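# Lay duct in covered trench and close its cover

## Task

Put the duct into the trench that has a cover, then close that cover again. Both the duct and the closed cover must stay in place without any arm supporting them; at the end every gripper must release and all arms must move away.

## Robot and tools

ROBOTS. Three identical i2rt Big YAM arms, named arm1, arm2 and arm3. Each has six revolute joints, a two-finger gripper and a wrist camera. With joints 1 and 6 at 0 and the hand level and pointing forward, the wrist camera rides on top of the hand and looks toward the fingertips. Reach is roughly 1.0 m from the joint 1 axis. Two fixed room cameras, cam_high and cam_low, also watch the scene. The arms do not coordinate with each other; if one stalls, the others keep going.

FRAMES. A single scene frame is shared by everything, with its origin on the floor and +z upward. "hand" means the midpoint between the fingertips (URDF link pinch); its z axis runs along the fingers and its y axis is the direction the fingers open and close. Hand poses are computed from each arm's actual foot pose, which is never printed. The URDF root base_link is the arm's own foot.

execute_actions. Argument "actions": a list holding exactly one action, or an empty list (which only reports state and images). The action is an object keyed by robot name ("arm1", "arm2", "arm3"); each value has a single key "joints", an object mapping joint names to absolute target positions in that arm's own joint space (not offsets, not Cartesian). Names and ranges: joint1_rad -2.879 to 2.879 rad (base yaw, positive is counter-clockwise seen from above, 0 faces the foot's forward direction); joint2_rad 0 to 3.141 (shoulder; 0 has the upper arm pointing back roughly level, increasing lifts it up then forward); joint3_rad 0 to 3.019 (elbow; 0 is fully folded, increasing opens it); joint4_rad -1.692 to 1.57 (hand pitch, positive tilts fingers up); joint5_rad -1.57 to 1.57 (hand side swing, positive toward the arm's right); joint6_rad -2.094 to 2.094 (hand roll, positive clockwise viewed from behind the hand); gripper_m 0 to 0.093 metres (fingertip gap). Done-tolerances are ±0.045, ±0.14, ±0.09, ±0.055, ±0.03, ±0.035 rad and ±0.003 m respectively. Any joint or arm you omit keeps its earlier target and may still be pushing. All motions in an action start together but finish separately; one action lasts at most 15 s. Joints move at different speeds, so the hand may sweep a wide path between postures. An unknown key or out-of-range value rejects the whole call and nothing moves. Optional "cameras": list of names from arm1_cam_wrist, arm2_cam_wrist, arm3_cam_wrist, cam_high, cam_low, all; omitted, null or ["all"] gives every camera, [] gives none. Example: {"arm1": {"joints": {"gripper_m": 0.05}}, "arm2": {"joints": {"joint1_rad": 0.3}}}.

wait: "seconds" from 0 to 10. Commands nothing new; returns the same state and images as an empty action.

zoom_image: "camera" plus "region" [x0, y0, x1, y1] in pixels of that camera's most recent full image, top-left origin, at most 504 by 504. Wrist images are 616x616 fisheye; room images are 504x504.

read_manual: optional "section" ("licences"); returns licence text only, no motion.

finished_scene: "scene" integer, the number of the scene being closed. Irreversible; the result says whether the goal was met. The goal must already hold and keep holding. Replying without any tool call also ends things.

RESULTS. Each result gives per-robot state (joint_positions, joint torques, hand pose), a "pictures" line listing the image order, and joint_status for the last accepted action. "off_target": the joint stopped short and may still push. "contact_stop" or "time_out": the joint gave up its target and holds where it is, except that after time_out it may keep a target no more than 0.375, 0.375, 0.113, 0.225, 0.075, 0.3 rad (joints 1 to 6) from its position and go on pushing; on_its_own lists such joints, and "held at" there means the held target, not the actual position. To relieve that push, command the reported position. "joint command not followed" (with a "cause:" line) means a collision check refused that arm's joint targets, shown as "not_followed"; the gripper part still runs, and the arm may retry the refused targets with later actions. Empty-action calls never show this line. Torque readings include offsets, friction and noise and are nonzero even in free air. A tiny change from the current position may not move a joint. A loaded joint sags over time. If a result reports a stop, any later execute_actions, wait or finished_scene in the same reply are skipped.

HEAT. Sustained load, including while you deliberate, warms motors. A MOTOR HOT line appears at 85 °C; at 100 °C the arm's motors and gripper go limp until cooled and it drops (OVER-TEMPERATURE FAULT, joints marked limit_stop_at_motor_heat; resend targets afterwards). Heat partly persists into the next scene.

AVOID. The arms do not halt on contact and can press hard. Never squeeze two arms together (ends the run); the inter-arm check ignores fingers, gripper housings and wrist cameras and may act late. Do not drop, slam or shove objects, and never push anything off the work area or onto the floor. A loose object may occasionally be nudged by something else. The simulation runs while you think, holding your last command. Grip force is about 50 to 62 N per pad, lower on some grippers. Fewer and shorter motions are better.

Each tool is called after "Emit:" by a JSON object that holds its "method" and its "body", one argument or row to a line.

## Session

Emit:
{"method": "execute_actions", "body": {
  "actions": []
}}

Scene clock: 0.00 s.
Joint torques (N m, as the arm reports them, + toward a larger angle): no reading
arm1.joint_positions: joint1_rad=-0.179 joint2_rad=+0.581 joint3_rad=+1.373 joint4_rad=-1.263 joint5_rad=+0.296 joint6_rad=-0.233 gripper_m=+0.094
arm1.joint_status: not commanded
arm1.hand: x=+0.0991 y=-0.4137 z=+1.3793 quat_wxyz=(-0.504, +0.546, -0.647, -0.169) (m; scene frame)
arm2.joint_positions: joint1_rad=+0.218 joint2_rad=+0.477 joint3_rad=+1.426 joint4_rad=-1.363 joint5_rad=-0.257 joint6_rad=-0.295 gripper_m=+0.095
arm2.joint_status: not commanded
arm2.hand: x=-0.6058 y=-0.3086 z=+1.3502 quat_wxyz=(-0.325, +0.757, -0.349, -0.447) (m; scene frame)
arm3.joint_positions: joint1_rad=+0.009 joint2_rad=+0.534 joint3_rad=+1.386 joint4_rad=-1.343 joint5_rad=-0.228 joint6_rad=+0.463 gripper_m=+0.094
arm3.joint_status: not commanded
arm3.hand: x=+0.4845 y=-0.2498 z=+1.3307 quat_wxyz=(-0.186, +0.494, -0.699, -0.482) (m; scene frame)
pictures: arm1_cam_wrist, arm2_cam_wrist, arm3_cam_wrist, cam_high, cam_low
Images, in order (width x height): arm1_cam_wrist 616x616, arm2_cam_wrist 616x616, arm3_cam_wrist 616x616, cam_high 504x504, cam_low 504x504.

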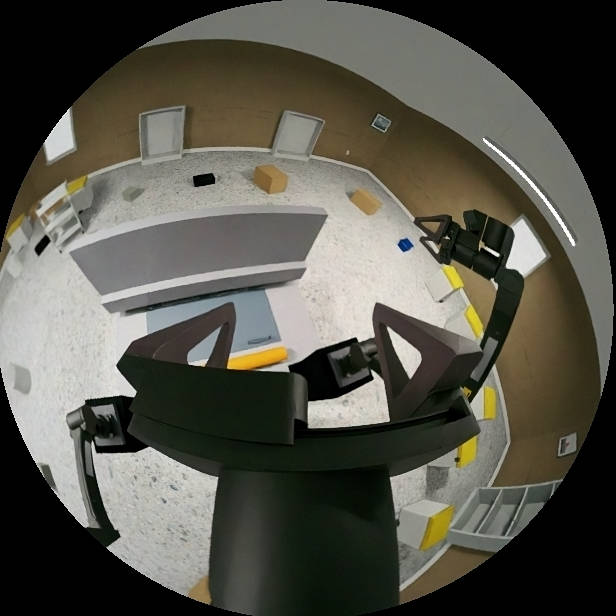

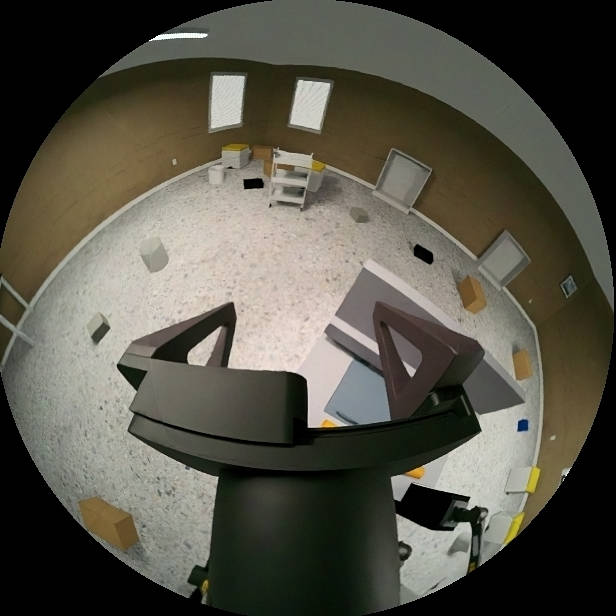

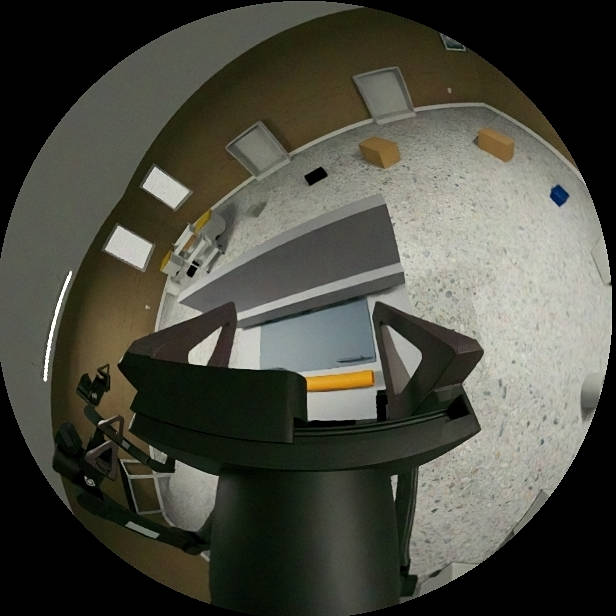

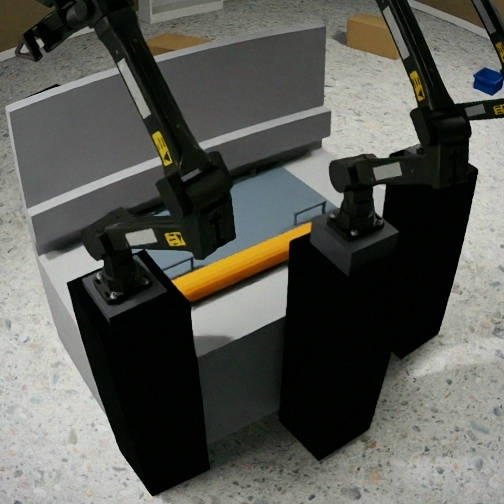

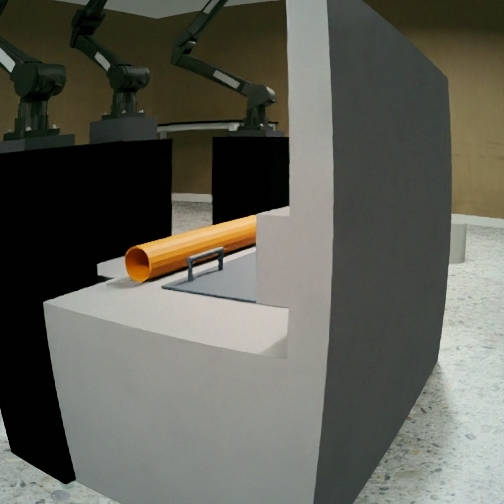

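Emit:
{"method": "execute_actions", "body": {
  "actions": [
    {"arm1":{"joints":{"joint1_rad":0.04,"joint2_rad":1.95,"joint3_rad":0.67,"joint4_rad":-0.28,"joint5_rad":0,"joint6_rad":1.57,"gripper_m":0.093}},"arm2":{"joints":{"joint1_rad":-1.10,"joint2_rad":2.28,"joint3_rad":0.599,"joint4_rad":0.48,"joint5_rad":-0.592,"joint6_rad":0.59,"gripper_m":0.05}},"arm3":{"joints":{"joint1_rad":1.11,"joint2_rad":2.287,"joint3_rad":0.603,"joint4_rad":0.488,"joint5_rad":0.592,"joint6_rad":-0.59,"gripper_m":0.05}}}
  ]
}}

Scene clock: 6.90 s.
Joint torques (N m, as the arm reports them, + toward a larger angle): arm1=[ -0.09 -11.47   4.43   1.22  -0.16   0.06] | arm2=[ -0.15 -11.01  -0.37   1.86  -0.42   0.05] | arm3=[ -0.9  -10.16  -0.6    1.75   0.41  -0.02]
arm1.joint_positions: joint1_rad=+0.036 joint2_rad=+1.935 joint3_rad=+0.667 joint4_rad=-0.295 joint5_rad=+0.004 joint6_rad=+1.561 gripper_m=+0.093
arm1.joint_status: all done
arm1.hand: x=+0.0015 y=-0.2840 z=+0.6704 quat_wxyz=(-0.001, +0.004, -1.000, -0.004) (m; scene frame)
arm2.joint_positions: joint1_rad=-1.099 joint2_rad=+2.279 joint3_rad=+0.608 joint4_rad=+0.462 joint5_rad=-0.589 joint6_rad=+0.580 gripper_m=+0.050
arm2.joint_status: all done
arm2.hand: x=-0.2461 y=-0.1967 z=+0.5669 quat_wxyz=(-0.008, +0.011, -0.942, -0.336) (m; scene frame)
arm3.joint_positions: joint1_rad=+1.109 joint2_rad=+2.275 joint3_rad=+0.608 joint4_rad=+0.472 joint5_rad=+0.590 joint6_rad=-0.582 gripper_m=+0.050
arm3.joint_status: all done
arm3.hand: x=+0.2440 y=-0.1985 z=+0.5684 quat_wxyz=(-0.333, +0.943, -0.008, -0.010) (m; scene frame)
pictures: arm1_cam_wrist, arm2_cam_wrist, arm3_cam_wrist, cam_high, cam_low
Images, in order (width x height): arm1_cam_wrist 616x616, arm2_cam_wrist 616x616, arm3_cam_wrist 616x616, cam_high 504x504, cam_low 504x504.

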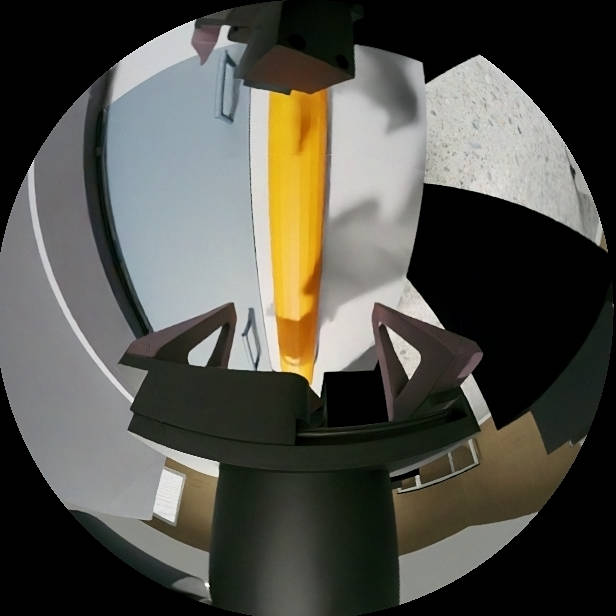

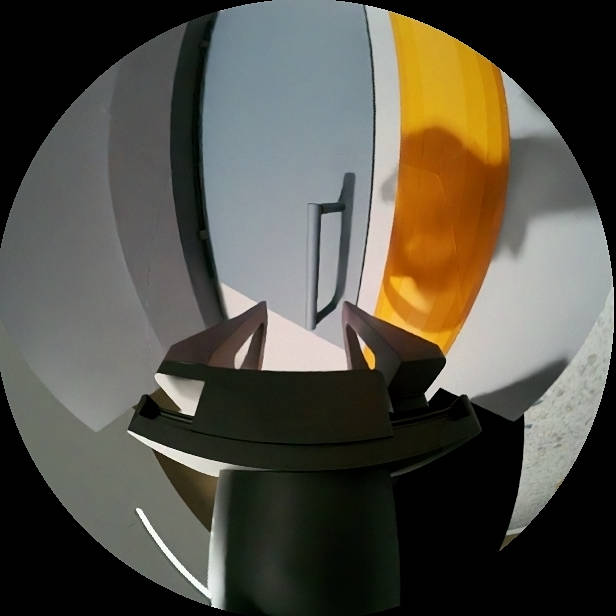

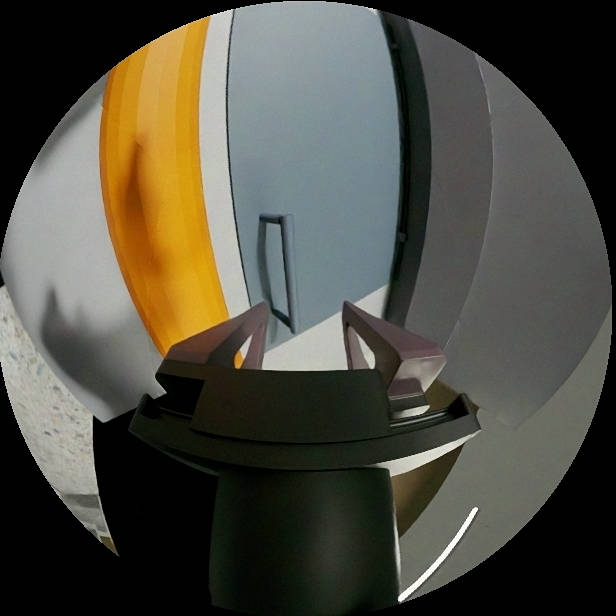

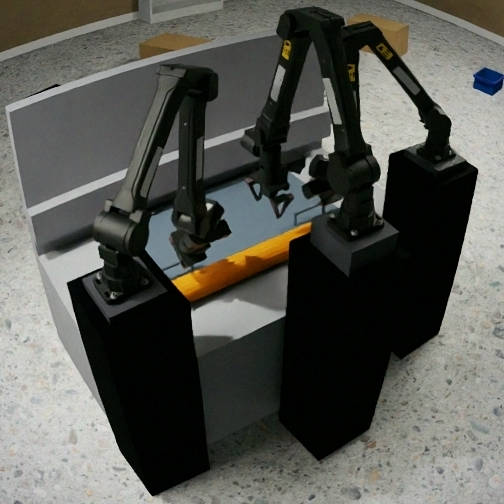

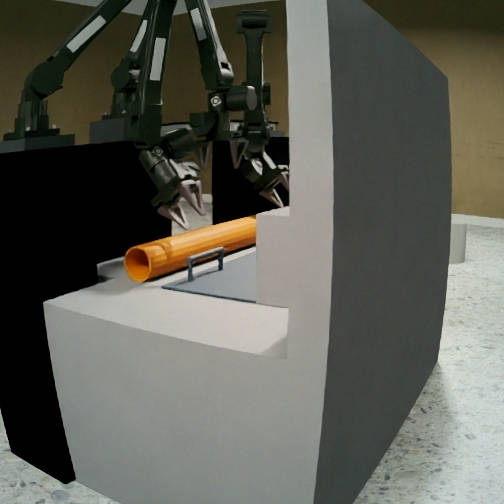

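Emit:
{"method": "execute_actions", "body": {
  "actions": [
    {"arm1":{"joints":{"joint1_rad":0.045,"joint2_rad":2.285,"joint3_rad":0.784,"joint4_rad":-0.063,"joint6_rad":1.585}},"arm2":{"joints":{"joint1_rad":-0.972,"joint2_rad":2.512,"joint3_rad":0.745,"joint4_rad":0.658,"joint5_rad":-0.541,"joint6_rad":0.75}},"arm3":{"joints":{"joint1_rad":0.993,"joint2_rad":2.533,"joint3_rad":0.75,"joint4_rad":0.669,"joint5_rad":0.544,"joint6_rad":-0.745}}}
  ]
}}

Scene clock: 11.63 s.
Joint torques (N m, as the arm reports them, + toward a larger angle): arm1=[  0.29 -13.91   2.15   1.21  -0.15   0.09] | arm2=[ -0.08 -11.02  -0.03   1.72  -0.23   0.11] | arm3=[-1.1  -7.54 -0.75  0.73 -0.49  0.02]
arm1.joint_positions: joint1_rad=+0.036 joint2_rad=+2.277 joint3_rad=+0.781 joint4_rad=-0.077 joint5_rad=+0.004 joint6_rad=+1.577 gripper_m=+0.093
arm1.joint_status: all done
arm1.hand: x=+0.0013 y=-0.2726 z=+0.5686 quat_wxyz=(-0.001, -0.004, -1.000, +0.000) (m; scene frame)
arm2.joint_positions: joint1_rad=-0.979 joint2_rad=+2.509 joint3_rad=+0.740 joint4_rad=+0.643 joint5_rad=-0.541 joint6_rad=+0.738 gripper_m=+0.050
arm2.joint_status: all done
arm2.hand: x=-0.2497 y=-0.1545 z=+0.5014 quat_wxyz=(-0.009, +0.001, -0.941, -0.339) (m; scene frame)
arm3.joint_positions: joint1_rad=+0.994 joint2_rad=+2.461 joint3_rad=+0.757 joint4_rad=+0.685 joint5_rad=+0.563 joint6_rad=-0.739 gripper_m=+0.050
arm3.joint_status: all done
arm3.hand: x=+0.2220 y=-0.1379 z=+0.5251 quat_wxyz=(-0.368, +0.929, -0.011, -0.040) (m; scene frame)
pictures: arm1_cam_wrist, arm2_cam_wrist, arm3_cam_wrist, cam_high, cam_low
Images, in order (width x height): arm1_cam_wrist 616x616, arm2_cam_wrist 616x616, arm3_cam_wrist 616x616, cam_high 504x504, cam_low 504x504.

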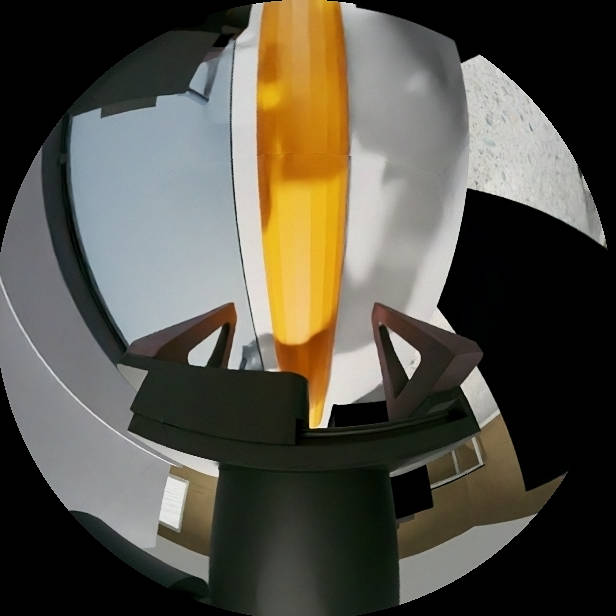

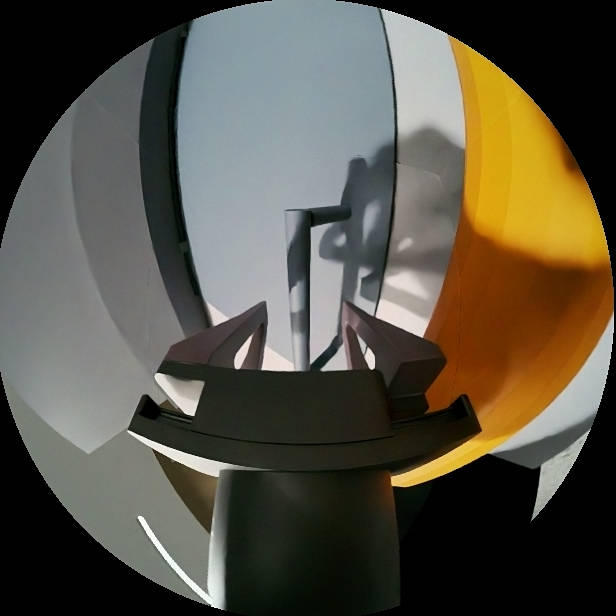

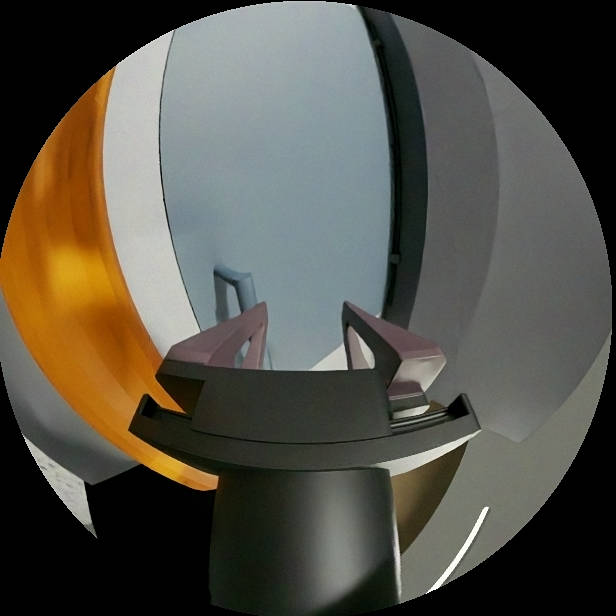

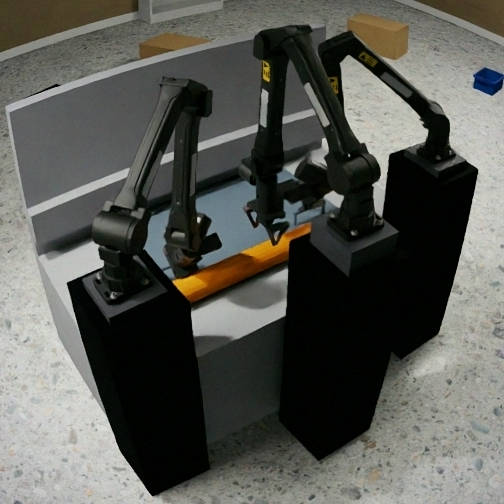

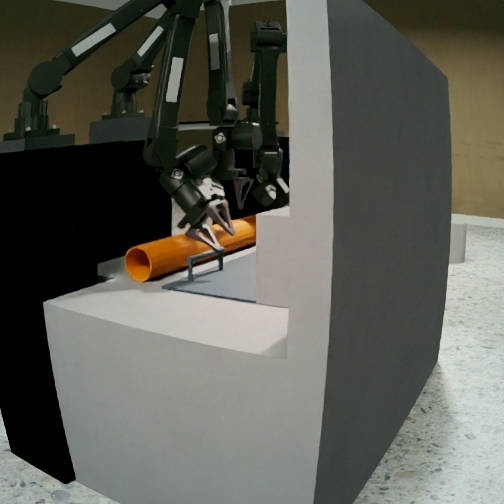

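Emit:
{"method": "execute_actions", "body": {
  "actions": [
    {"arm1":{"joints":{"joint2_rad":2.406,"joint3_rad":0.833,"joint4_rad":0.012}},"arm2":{"joints":{"joint1_rad":-0.962,"joint3_rad":0.755,"gripper_m":0.0}},"arm3":{"joints":{"joint1_rad":1.052,"joint2_rad":2.385,"joint3_rad":0.67,"joint4_rad":0.55,"joint5_rad":0.569,"joint6_rad":-0.661}}}
  ],
  "cameras": ["arm1_cam_wrist","arm2_cam_wrist","arm3_cam_wrist","cam_low"]
}}

Scene clock: 14.47 s.
Joint torques (N m, as the arm reports them, + toward a larger angle): arm1=[  0.13 -13.76   1.15   1.12  -0.16   0.04] | arm2=[  1.29 -11.55   0.17   1.69  -0.23   0.06] | arm3=[ -0.75 -13.37  -0.48   0.78   0.23   0.15]
arm1.joint_positions: joint1_rad=+0.036 joint2_rad=+2.390 joint3_rad=+0.833 joint4_rad=+0.001 joint5_rad=+0.004 joint6_rad=+1.578 gripper_m=+0.093
arm1.joint_status: all done
arm1.hand: x=+0.0012 y=-0.2656 z=+0.5326 quat_wxyz=(-0.001, -0.005, -1.000, -0.008) (m; scene frame)
arm2.joint_positions: joint1_rad=-0.975 joint2_rad=+2.509 joint3_rad=+0.748 joint4_rad=+0.644 joint5_rad=-0.542 joint6_rad=+0.740 gripper_m=+0.011
arm2.joint_status: gripper_m off_target (ended at +0.011, target +0.000); the others done
arm2.hand: x=-0.2471 y=-0.1509 z=+0.5017 quat_wxyz=(-0.011, +0.002, -0.940, -0.342) (m; scene frame)
arm3.joint_positions: joint1_rad=+1.049 joint2_rad=+2.407 joint3_rad=+0.666 joint4_rad=+0.558 joint5_rad=+0.570 joint6_rad=-0.669 gripper_m=+0.050
arm3.joint_status: all done
arm3.hand: x=+0.2542 y=-0.1828 z=+0.5301 quat_wxyz=(-0.328, +0.945, +0.005, +0.005) (m; scene frame)
pictures: arm1_cam_wrist, arm2_cam_wrist, arm3_cam_wrist, cam_low
Images, in order (width x height): arm1_cam_wrist 616x616, arm2_cam_wrist 616x616, arm3_cam_wrist 616x616, cam_low 504x504.

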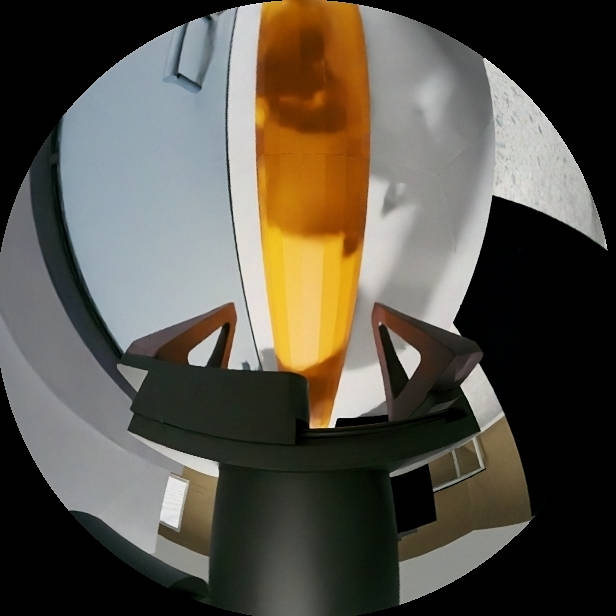

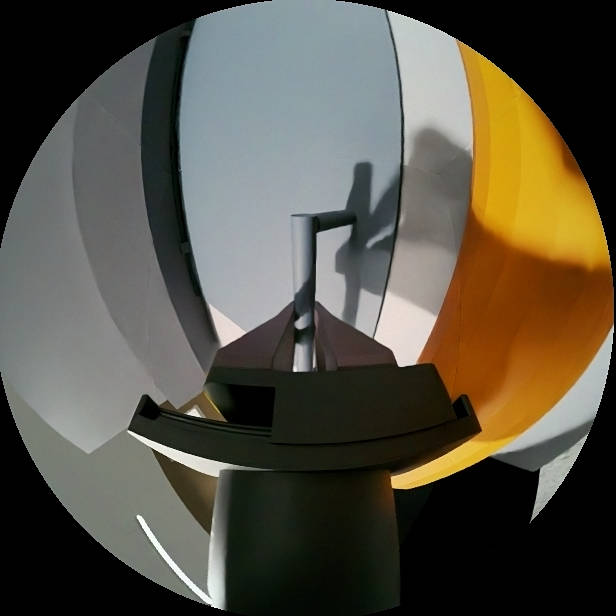

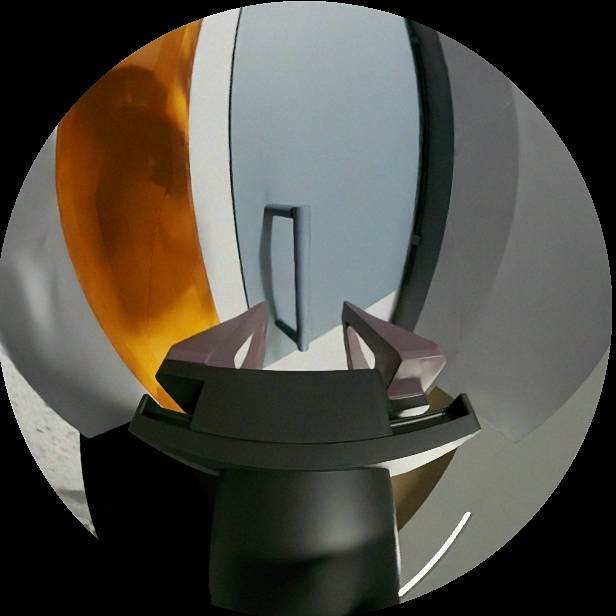

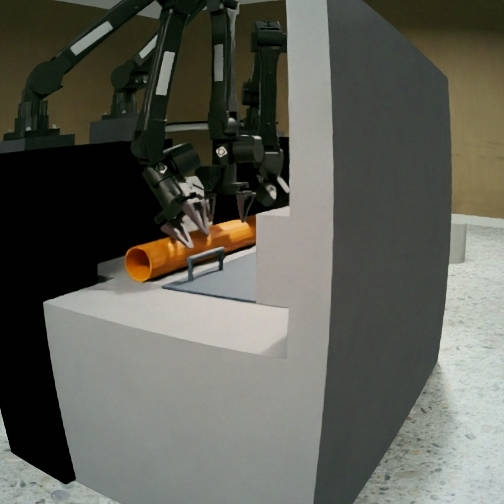

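Emit:
{"method": "execute_actions", "body": {
  "actions": [
    {"arm1":{"joints":{"joint2_rad":2.507,"joint3_rad":0.87,"joint4_rad":0.053}},"arm3":{"joints":{"joint1_rad":0.988,"joint2_rad":2.535,"joint3_rad":0.752,"joint4_rad":0.668,"joint5_rad":0.542,"joint6_rad":-0.745}}}
  ],
  "cameras": ["arm1_cam_wrist","arm3_cam_wrist","cam_low"]
}}

Scene clock: 16.07 s.
Joint torques (N m, as the arm reports them, + toward a larger angle): arm1=[  0.38 -14.35   0.47   1.02  -0.18   0.09] | arm2=[  0.74 -11.88   0.08   1.33  -0.25   0.02] | arm3=[ -1.9  -11.66  -0.76   1.84   0.29   0.  ]
arm1.joint_positions: joint1_rad=+0.036 joint2_rad=+2.492 joint3_rad=+0.870 joint4_rad=+0.041 joint5_rad=+0.004 joint6_rad=+1.578 gripper_m=+0.093
arm1.joint_status: all done
arm1.hand: x=+0.0011 y=-0.2770 z=+0.4990 quat_wxyz=(-0.001, -0.004, -1.000, +0.004) (m; scene frame)
arm2.joint_positions: joint1_rad=-0.975 joint2_rad=+2.509 joint3_rad=+0.748 joint4_rad=+0.644 joint5_rad=-0.542 joint6_rad=+0.740 gripper_m=+0.011
arm2.joint_status: not commanded
arm2.hand: x=-0.2471 y=-0.1509 z=+0.5017 quat_wxyz=(-0.011, +0.002, -0.940, -0.342) (m; scene frame)
arm3.joint_positions: joint1_rad=+0.998 joint2_rad=+2.524 joint3_rad=+0.749 joint4_rad=+0.652 joint5_rad=+0.542 joint6_rad=-0.737 gripper_m=+0.050
arm3.joint_status: all done
arm3.hand: x=+0.2480 y=-0.1612 z=+0.4956 quat_wxyz=(-0.333, +0.943, +0.007, -0.008) (m; scene frame)
pictures: arm1_cam_wrist, arm3_cam_wrist, cam_low
Images, in order (width x height): arm1_cam_wrist 616x616, arm3_cam_wrist 616x616, cam_low 504x504.

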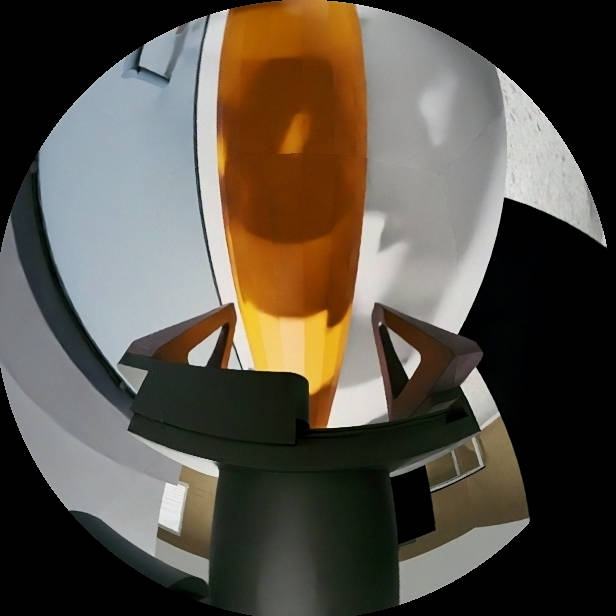

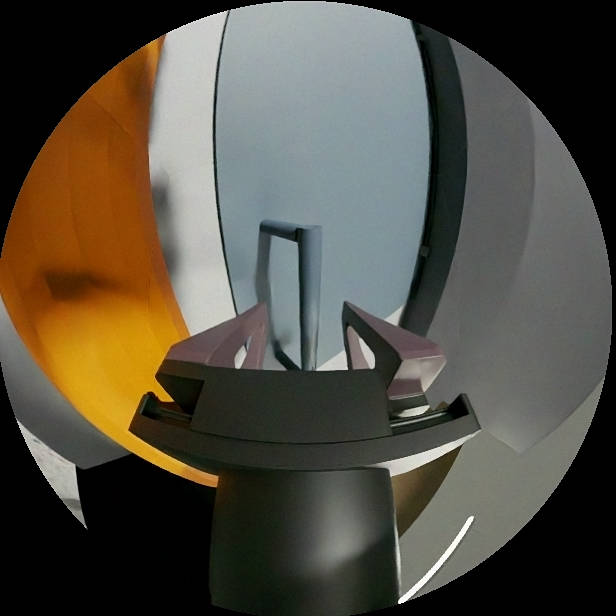

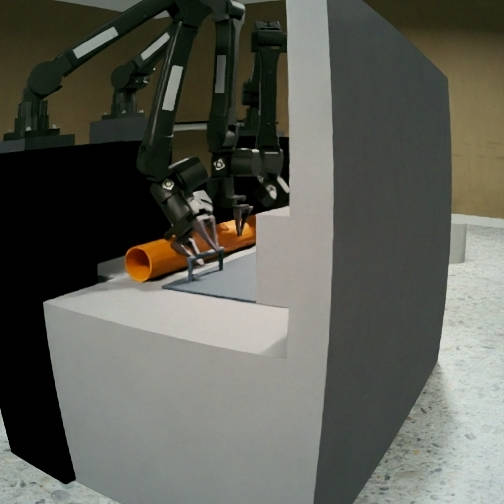

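Emit:
{"method": "execute_actions", "body": {
  "actions": [
    {"arm1":{"joints":{"joint2_rad":2.568,"joint3_rad":0.918,"joint4_rad":0.077}},"arm3":{"joints":{"joint1_rad":0.982,"joint3_rad":0.758,"gripper_m":0.0}}}
  ],
  "cameras": ["arm1_cam_wrist","arm3_cam_wrist","cam_low"]
}}

Scene clock: 17.17 s.
Joint torques (N m, as the arm reports them, + toward a larger angle): arm1=[  0.37 -13.75   0.68   1.18  -0.15   0.07] | arm2=[  0.92 -10.84   0.03   1.65  -0.21   0.09] | arm3=[ -1.92 -11.45  -0.54   1.72   0.17   0.02]
arm1.joint_positions: joint1_rad=+0.036 joint2_rad=+2.544 joint3_rad=+0.916 joint4_rad=+0.064 joint5_rad=+0.004 joint6_rad=+1.578 gripper_m=+0.093
arm1.joint_status: all done
arm1.hand: x=+0.0010 y=-0.2670 z=+0.4810 quat_wxyz=(-0.001, -0.004, -1.000, -0.004) (m; scene frame)
arm2.joint_positions: joint1_rad=-0.975 joint2_rad=+2.509 joint3_rad=+0.748 joint4_rad=+0.644 joint5_rad=-0.542 joint6_rad=+0.740 gripper_m=+0.011
arm2.joint_status: not commanded
arm2.hand: x=-0.2471 y=-0.1509 z=+0.5017 quat_wxyz=(-0.011, +0.002, -0.940, -0.342) (m; scene frame)
arm3.joint_positions: joint1_rad=+0.993 joint2_rad=+2.524 joint3_rad=+0.753 joint4_rad=+0.656 joint5_rad=+0.545 joint6_rad=-0.740 gripper_m=+0.011
arm3.joint_status: gripper_m off_target (ended at +0.010, target +0.000); the others done
arm3.hand: x=+0.2472 y=-0.1580 z=+0.4962 quat_wxyz=(-0.336, +0.942, +0.005, -0.008) (m; scene frame)
pictures: arm1_cam_wrist, arm3_cam_wrist, cam_low
Images, in order (width x height): arm1_cam_wrist 616x616, arm3_cam_wrist 616x616, cam_low 504x504.

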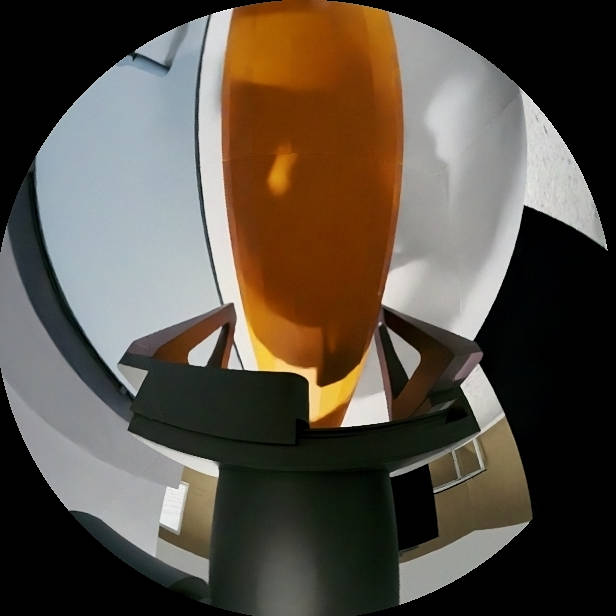

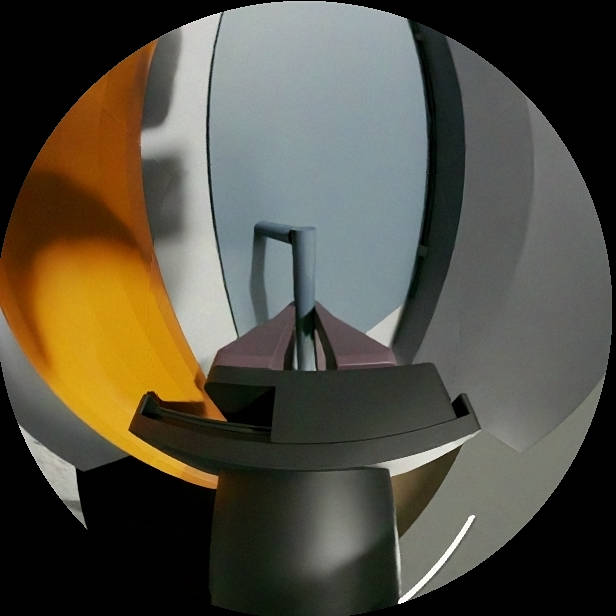

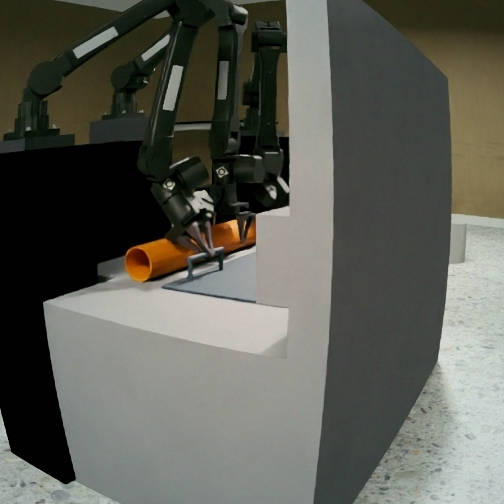

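Emit:
{"method": "execute_actions", "body": {
  "actions": [
    {"arm1":{"joints":{"joint2_rad":2.59,"joint3_rad":0.925,"joint4_rad":0.09}},"arm2":{"joints":{"joint1_rad":-0.848,"joint2_rad":2.12,"joint3_rad":0.74,"joint4_rad":0.14,"joint5_rad":-0.30,"joint6_rad":0.78}},"arm3":{"joints":{"joint1_rad":0.868,"joint2_rad":2.133,"joint3_rad":0.745,"joint4_rad":0.152,"joint5_rad":0.30,"joint6_rad":-0.78}}}
  ],
  "cameras": ["arm1_cam_wrist","cam_low"]
}}

Scene clock: 22.17 s.
Joint torques (N m, as the arm reports them, + toward a larger angle): arm1=[  0.19 -13.28   0.91   1.07  -0.16   0.08] | arm2=[  0.19 -16.92   2.02   0.24  -0.44   0.09] | arm3=[ -1.   -15.97   1.78   0.42   0.48  -0.01]
arm1.joint_positions: joint1_rad=+0.036 joint2_rad=+2.563 joint3_rad=+0.920 joint4_rad=+0.076 joint5_rad=+0.004 joint6_rad=+1.578 gripper_m=+0.093
arm1.joint_status: all done
arm1.hand: x=+0.0010 y=-0.2698 z=+0.4749 quat_wxyz=(-0.001, -0.004, -1.000, -0.003) (m; scene frame)
arm2.joint_positions: joint1_rad=-0.849 joint2_rad=+2.175 joint3_rad=+0.734 joint4_rad=+0.155 joint5_rad=-0.291 joint6_rad=+0.770 gripper_m=+0.011
arm2.joint_status: all done
arm2.hand: x=-0.2482 y=-0.1372 z=+0.5720 quat_wxyz=(-0.009, +0.006, -0.979, -0.203) (m; scene frame)
arm3.joint_positions: joint1_rad=+0.868 joint2_rad=+2.190 joint3_rad=+0.739 joint4_rad=+0.165 joint5_rad=+0.292 joint6_rad=-0.774 gripper_m=+0.010
arm3.joint_status: all done
arm3.hand: x=+0.2462 y=-0.1431 z=+0.5658 quat_wxyz=(-0.196, +0.980, +0.004, -0.005) (m; scene frame)
pictures: arm1_cam_wrist, cam_low
Images, in order (width x height): arm1_cam_wrist 616x616, cam_low 504x504.

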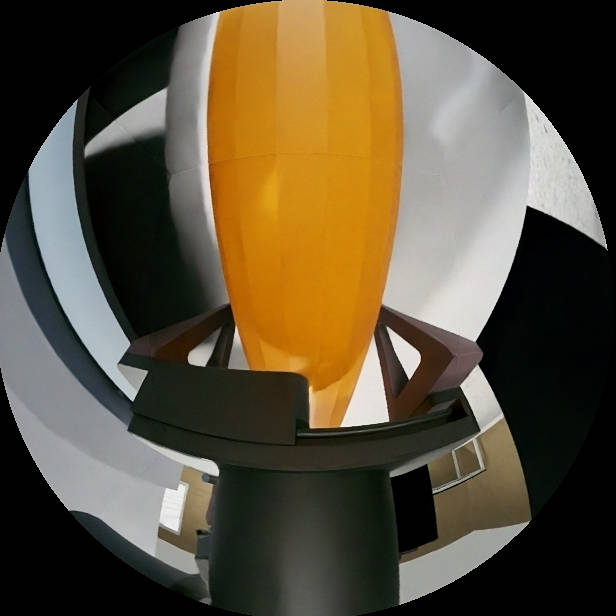

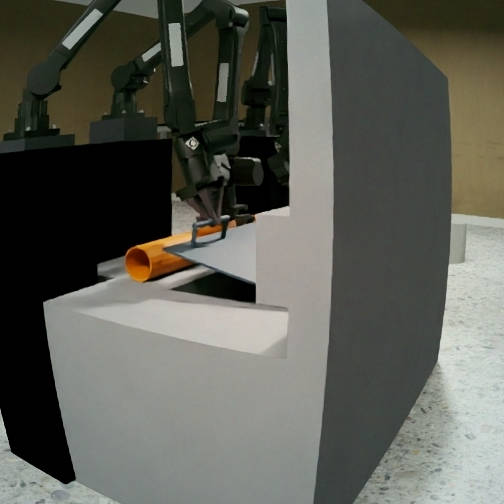

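Emit:
{"method": "execute_actions", "body": {
  "actions": [
    {"arm1":{"joints":{"gripper_m":0.04}},"arm2":{"joints":{"joint1_rad":-0.716,"joint2_rad":1.915,"joint3_rad":0.885,"joint4_rad":-0.355,"joint5_rad":-0.115,"joint6_rad":0.885}},"arm3":{"joints":{"joint1_rad":0.736,"joint2_rad":1.928,"joint3_rad":0.89,"joint4_rad":-0.343,"joint5_rad":0.115,"joint6_rad":-0.885}}}
  ],
  "cameras": ["arm1_cam_wrist","cam_low"]
}}

Scene clock: 23.77 s.
Joint torques (N m, as the arm reports them, + toward a larger angle): arm1=[  0.13 -13.27   0.81   1.19  -0.15   0.07] | arm2=[  0.74 -16.31   5.23  -1.09  -0.28   0.22] | arm3=[ -1.35 -16.49   5.23  -0.8    0.28  -0.13]
arm1.joint_positions: joint1_rad=+0.036 joint2_rad=+2.563 joint3_rad=+0.920 joint4_rad=+0.077 joint5_rad=+0.004 joint6_rad=+1.577 gripper_m=+0.074
arm1.joint_status: gripper_m off_target (ended at +0.074, target +0.040)
arm1.hand: x=+0.0010 y=-0.2698 z=+0.4746 quat_wxyz=(-0.001, -0.004, -1.000, -0.003) (m; scene frame)
arm2.joint_positions: joint1_rad=-0.720 joint2_rad=+1.971 joint3_rad=+0.861 joint4_rad=-0.316 joint5_rad=-0.109 joint6_rad=+0.867 gripper_m=+0.011
arm2.joint_status: all done
arm2.hand: x=-0.2498 y=-0.1040 z=+0.6450 quat_wxyz=(-0.011, +0.005, -0.996, -0.093) (m; scene frame)
arm3.joint_positions: joint1_rad=+0.740 joint2_rad=+1.987 joint3_rad=+0.867 joint4_rad=-0.305 joint5_rad=+0.108 joint6_rad=-0.871 gripper_m=+0.010
arm3.joint_status: all done
arm3.hand: x=+0.2451 y=-0.1082 z=+0.6376 quat_wxyz=(-0.086, +0.996, +0.005, -0.007) (m; scene frame)
pictures: arm1_cam_wrist, cam_low
Images, in order (width x height): arm1_cam_wrist 616x616, cam_low 504x504.

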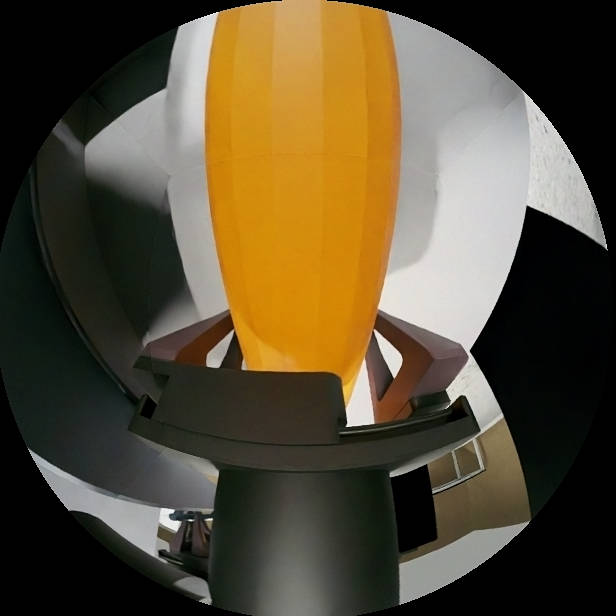

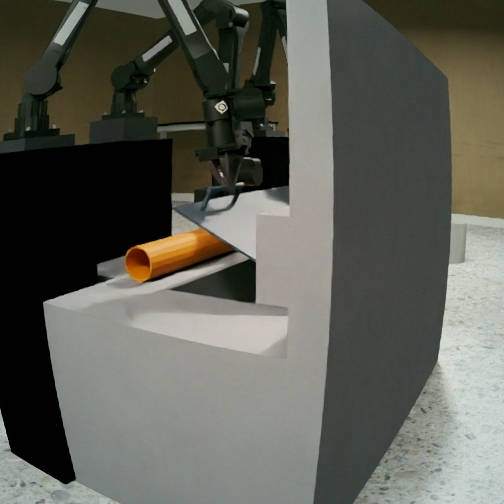

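Emit:
{"method": "execute_actions", "body": {
  "actions": [
    {"arm1":{"joints":{"joint2_rad":2.39,"joint3_rad":0.935,"joint4_rad":-0.10}},"arm2":{"joints":{"joint1_rad":-0.59,"joint2_rad":1.925,"joint3_rad":1.185,"joint4_rad":-0.84,"joint5_rad":0.035,"joint6_rad":1.0}},"arm3":{"joints":{"joint1_rad":0.61,"joint2_rad":1.938,"joint3_rad":1.19,"joint4_rad":-0.828,"joint5_rad":-0.035,"joint6_rad":-1.0}}}
  ],
  "cameras": ["arm1_cam_wrist","cam_low","cam_high"]
}}

Scene clock: 25.57 s.
Joint torques (N m, as the arm reports them, + toward a larger angle): arm1=[  0.28 -19.17   1.87   0.    -0.07   0.09] | arm2=[  0.81 -17.14   8.6   -1.57  -0.41   0.3 ] | arm3=[ -2.45 -17.45   8.93  -1.5    0.3   -0.22]
arm1.joint_positions: joint1_rad=+0.036 joint2_rad=+2.416 joint3_rad=+0.937 joint4_rad=-0.088 joint5_rad=+0.001 joint6_rad=+1.578 gripper_m=+0.074
arm1.joint_status: all done
arm1.hand: x=+0.0008 y=-0.2336 z=+0.5255 quat_wxyz=(+0.001, -0.005, -1.000, -0.002) (m; scene frame)
arm2.joint_positions: joint1_rad=-0.606 joint2_rad=+1.971 joint3_rad=+1.130 joint4_rad=-0.796 joint5_rad=+0.047 joint6_rad=+0.976 gripper_m=+0.011
arm2.joint_status: all done
arm2.hand: x=-0.2509 y=-0.0630 z=+0.6999 quat_wxyz=(-0.007, +0.004, -0.999, +0.038) (m; scene frame)
arm3.joint_positions: joint1_rad=+0.626 joint2_rad=+1.987 joint3_rad=+1.136 joint4_rad=-0.784 joint5_rad=-0.044 joint6_rad=-0.980 gripper_m=+0.010
arm3.joint_status: all done
arm3.hand: x=+0.2449 y=-0.0654 z=+0.6910 quat_wxyz=(+0.043, +0.999, +0.006, -0.001) (m; scene frame)
pictures: arm1_cam_wrist, cam_high, cam_low
Images, in order (width x height): arm1_cam_wrist 616x616, cam_high 504x504, cam_low 504x504.

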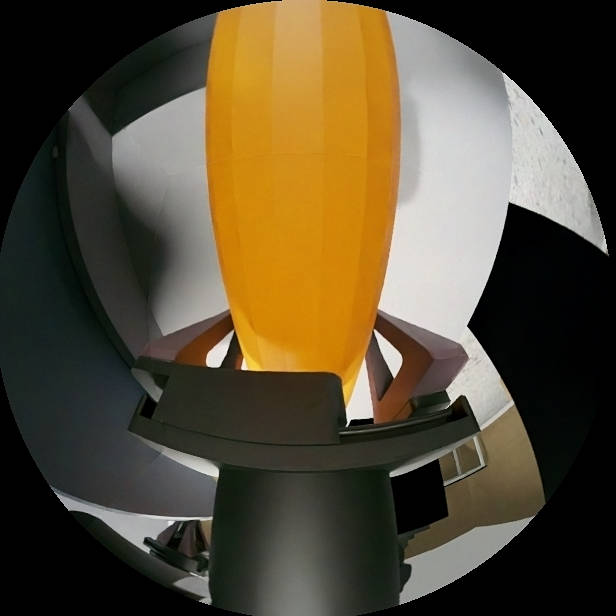

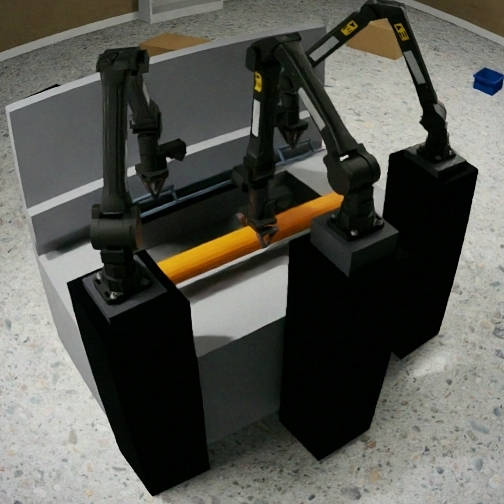

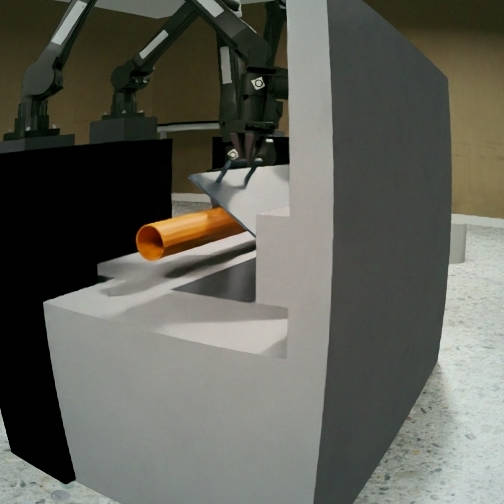

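Emit:
{"method": "execute_actions", "body": {
  "actions": [
    {"arm1":{"joints":{"joint2_rad":2.455,"joint3_rad":1.008,"joint4_rad":0.105}},"arm2":{"joints":{"joint1_rad":-0.49,"joint2_rad":2.05,"joint3_rad":1.59,"joint4_rad":-1.21,"joint5_rad":0.09,"joint6_rad":1.105}},"arm3":{"joints":{"joint1_rad":0.509,"joint2_rad":2.06,"joint3_rad":1.593,"joint4_rad":-1.20,"joint5_rad":-0.09,"joint6_rad":-1.10}}}
  ]
}}

Scene clock: 27.77 s.
Joint torques (N m, as the arm reports them, + toward a larger angle): arm1=[ -0.07 -18.39   3.43   1.87  -0.06   0.07] | arm2=[  0.11 -17.94  11.71   0.34  -0.58   0.21] | arm3=[ -2.43 -18.55  12.19   0.19   0.58  -0.14]
arm1.joint_positions: joint1_rad=+0.036 joint2_rad=+2.462 joint3_rad=+0.998 joint4_rad=+0.085 joint5_rad=+0.001 joint6_rad=+1.579 gripper_m=+0.074
arm1.joint_status: all done
arm1.hand: x=+0.0009 y=-0.1727 z=+0.5154 quat_wxyz=(+0.001, -0.005, -0.995, -0.097) (m; scene frame)
arm2.joint_positions: joint1_rad=-0.506 joint2_rad=+2.072 joint3_rad=+1.505 joint4_rad=-1.220 joint5_rad=+0.111 joint6_rad=+1.085 gripper_m=+0.011
arm2.joint_status: all done
arm2.hand: x=-0.2528 y=+0.0116 z=+0.7626 quat_wxyz=(-0.004, +0.004, -0.993, +0.119) (m; scene frame)
arm3.joint_positions: joint1_rad=+0.525 joint2_rad=+2.087 joint3_rad=+1.510 joint4_rad=-1.206 joint5_rad=-0.108 joint6_rad=-1.088 gripper_m=+0.010
arm3.joint_status: all done
arm3.hand: x=+0.2453 y=+0.0109 z=+0.7520 quat_wxyz=(+0.123, +0.992, +0.005, +0.002) (m; scene frame)
pictures: arm1_cam_wrist, arm2_cam_wrist, arm3_cam_wrist, cam_high, cam_low
Images, in order (width x height): arm1_cam_wrist 616x616, arm2_cam_wrist 616x616, arm3_cam_wrist 616x616, cam_high 504x504, cam_low 504x504.

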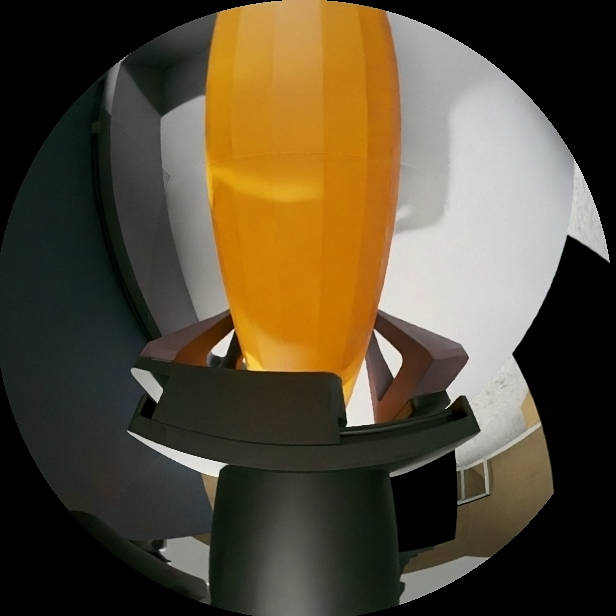

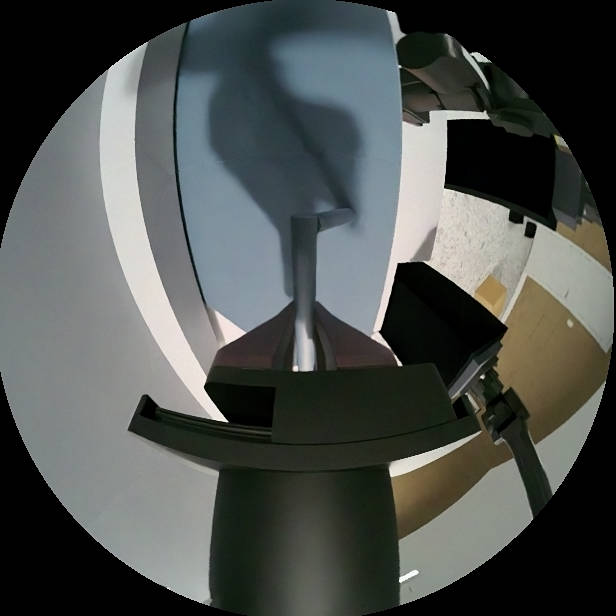

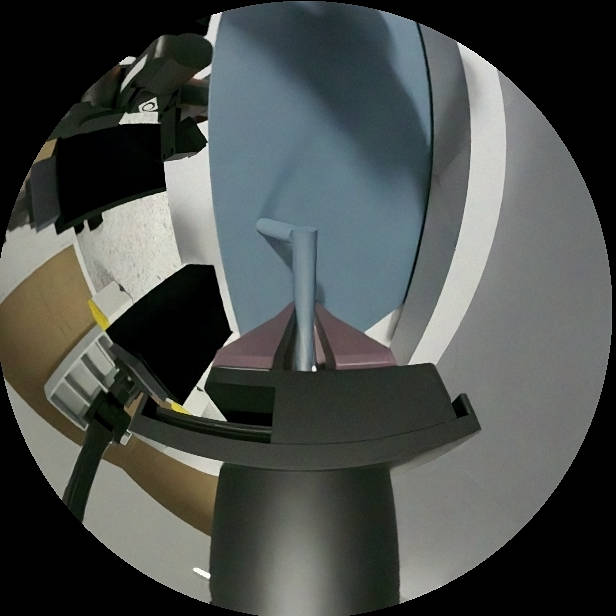

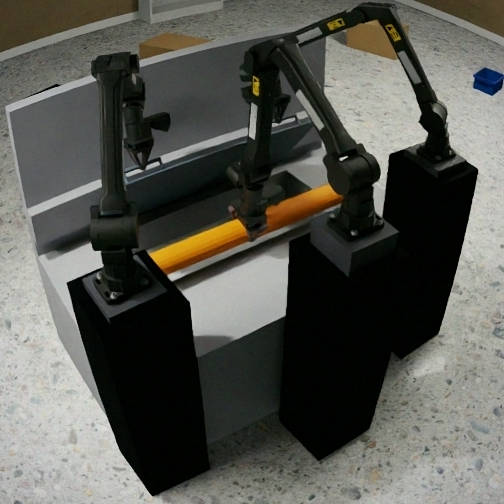

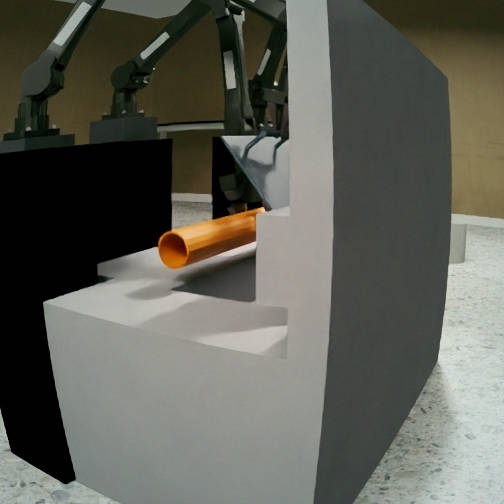

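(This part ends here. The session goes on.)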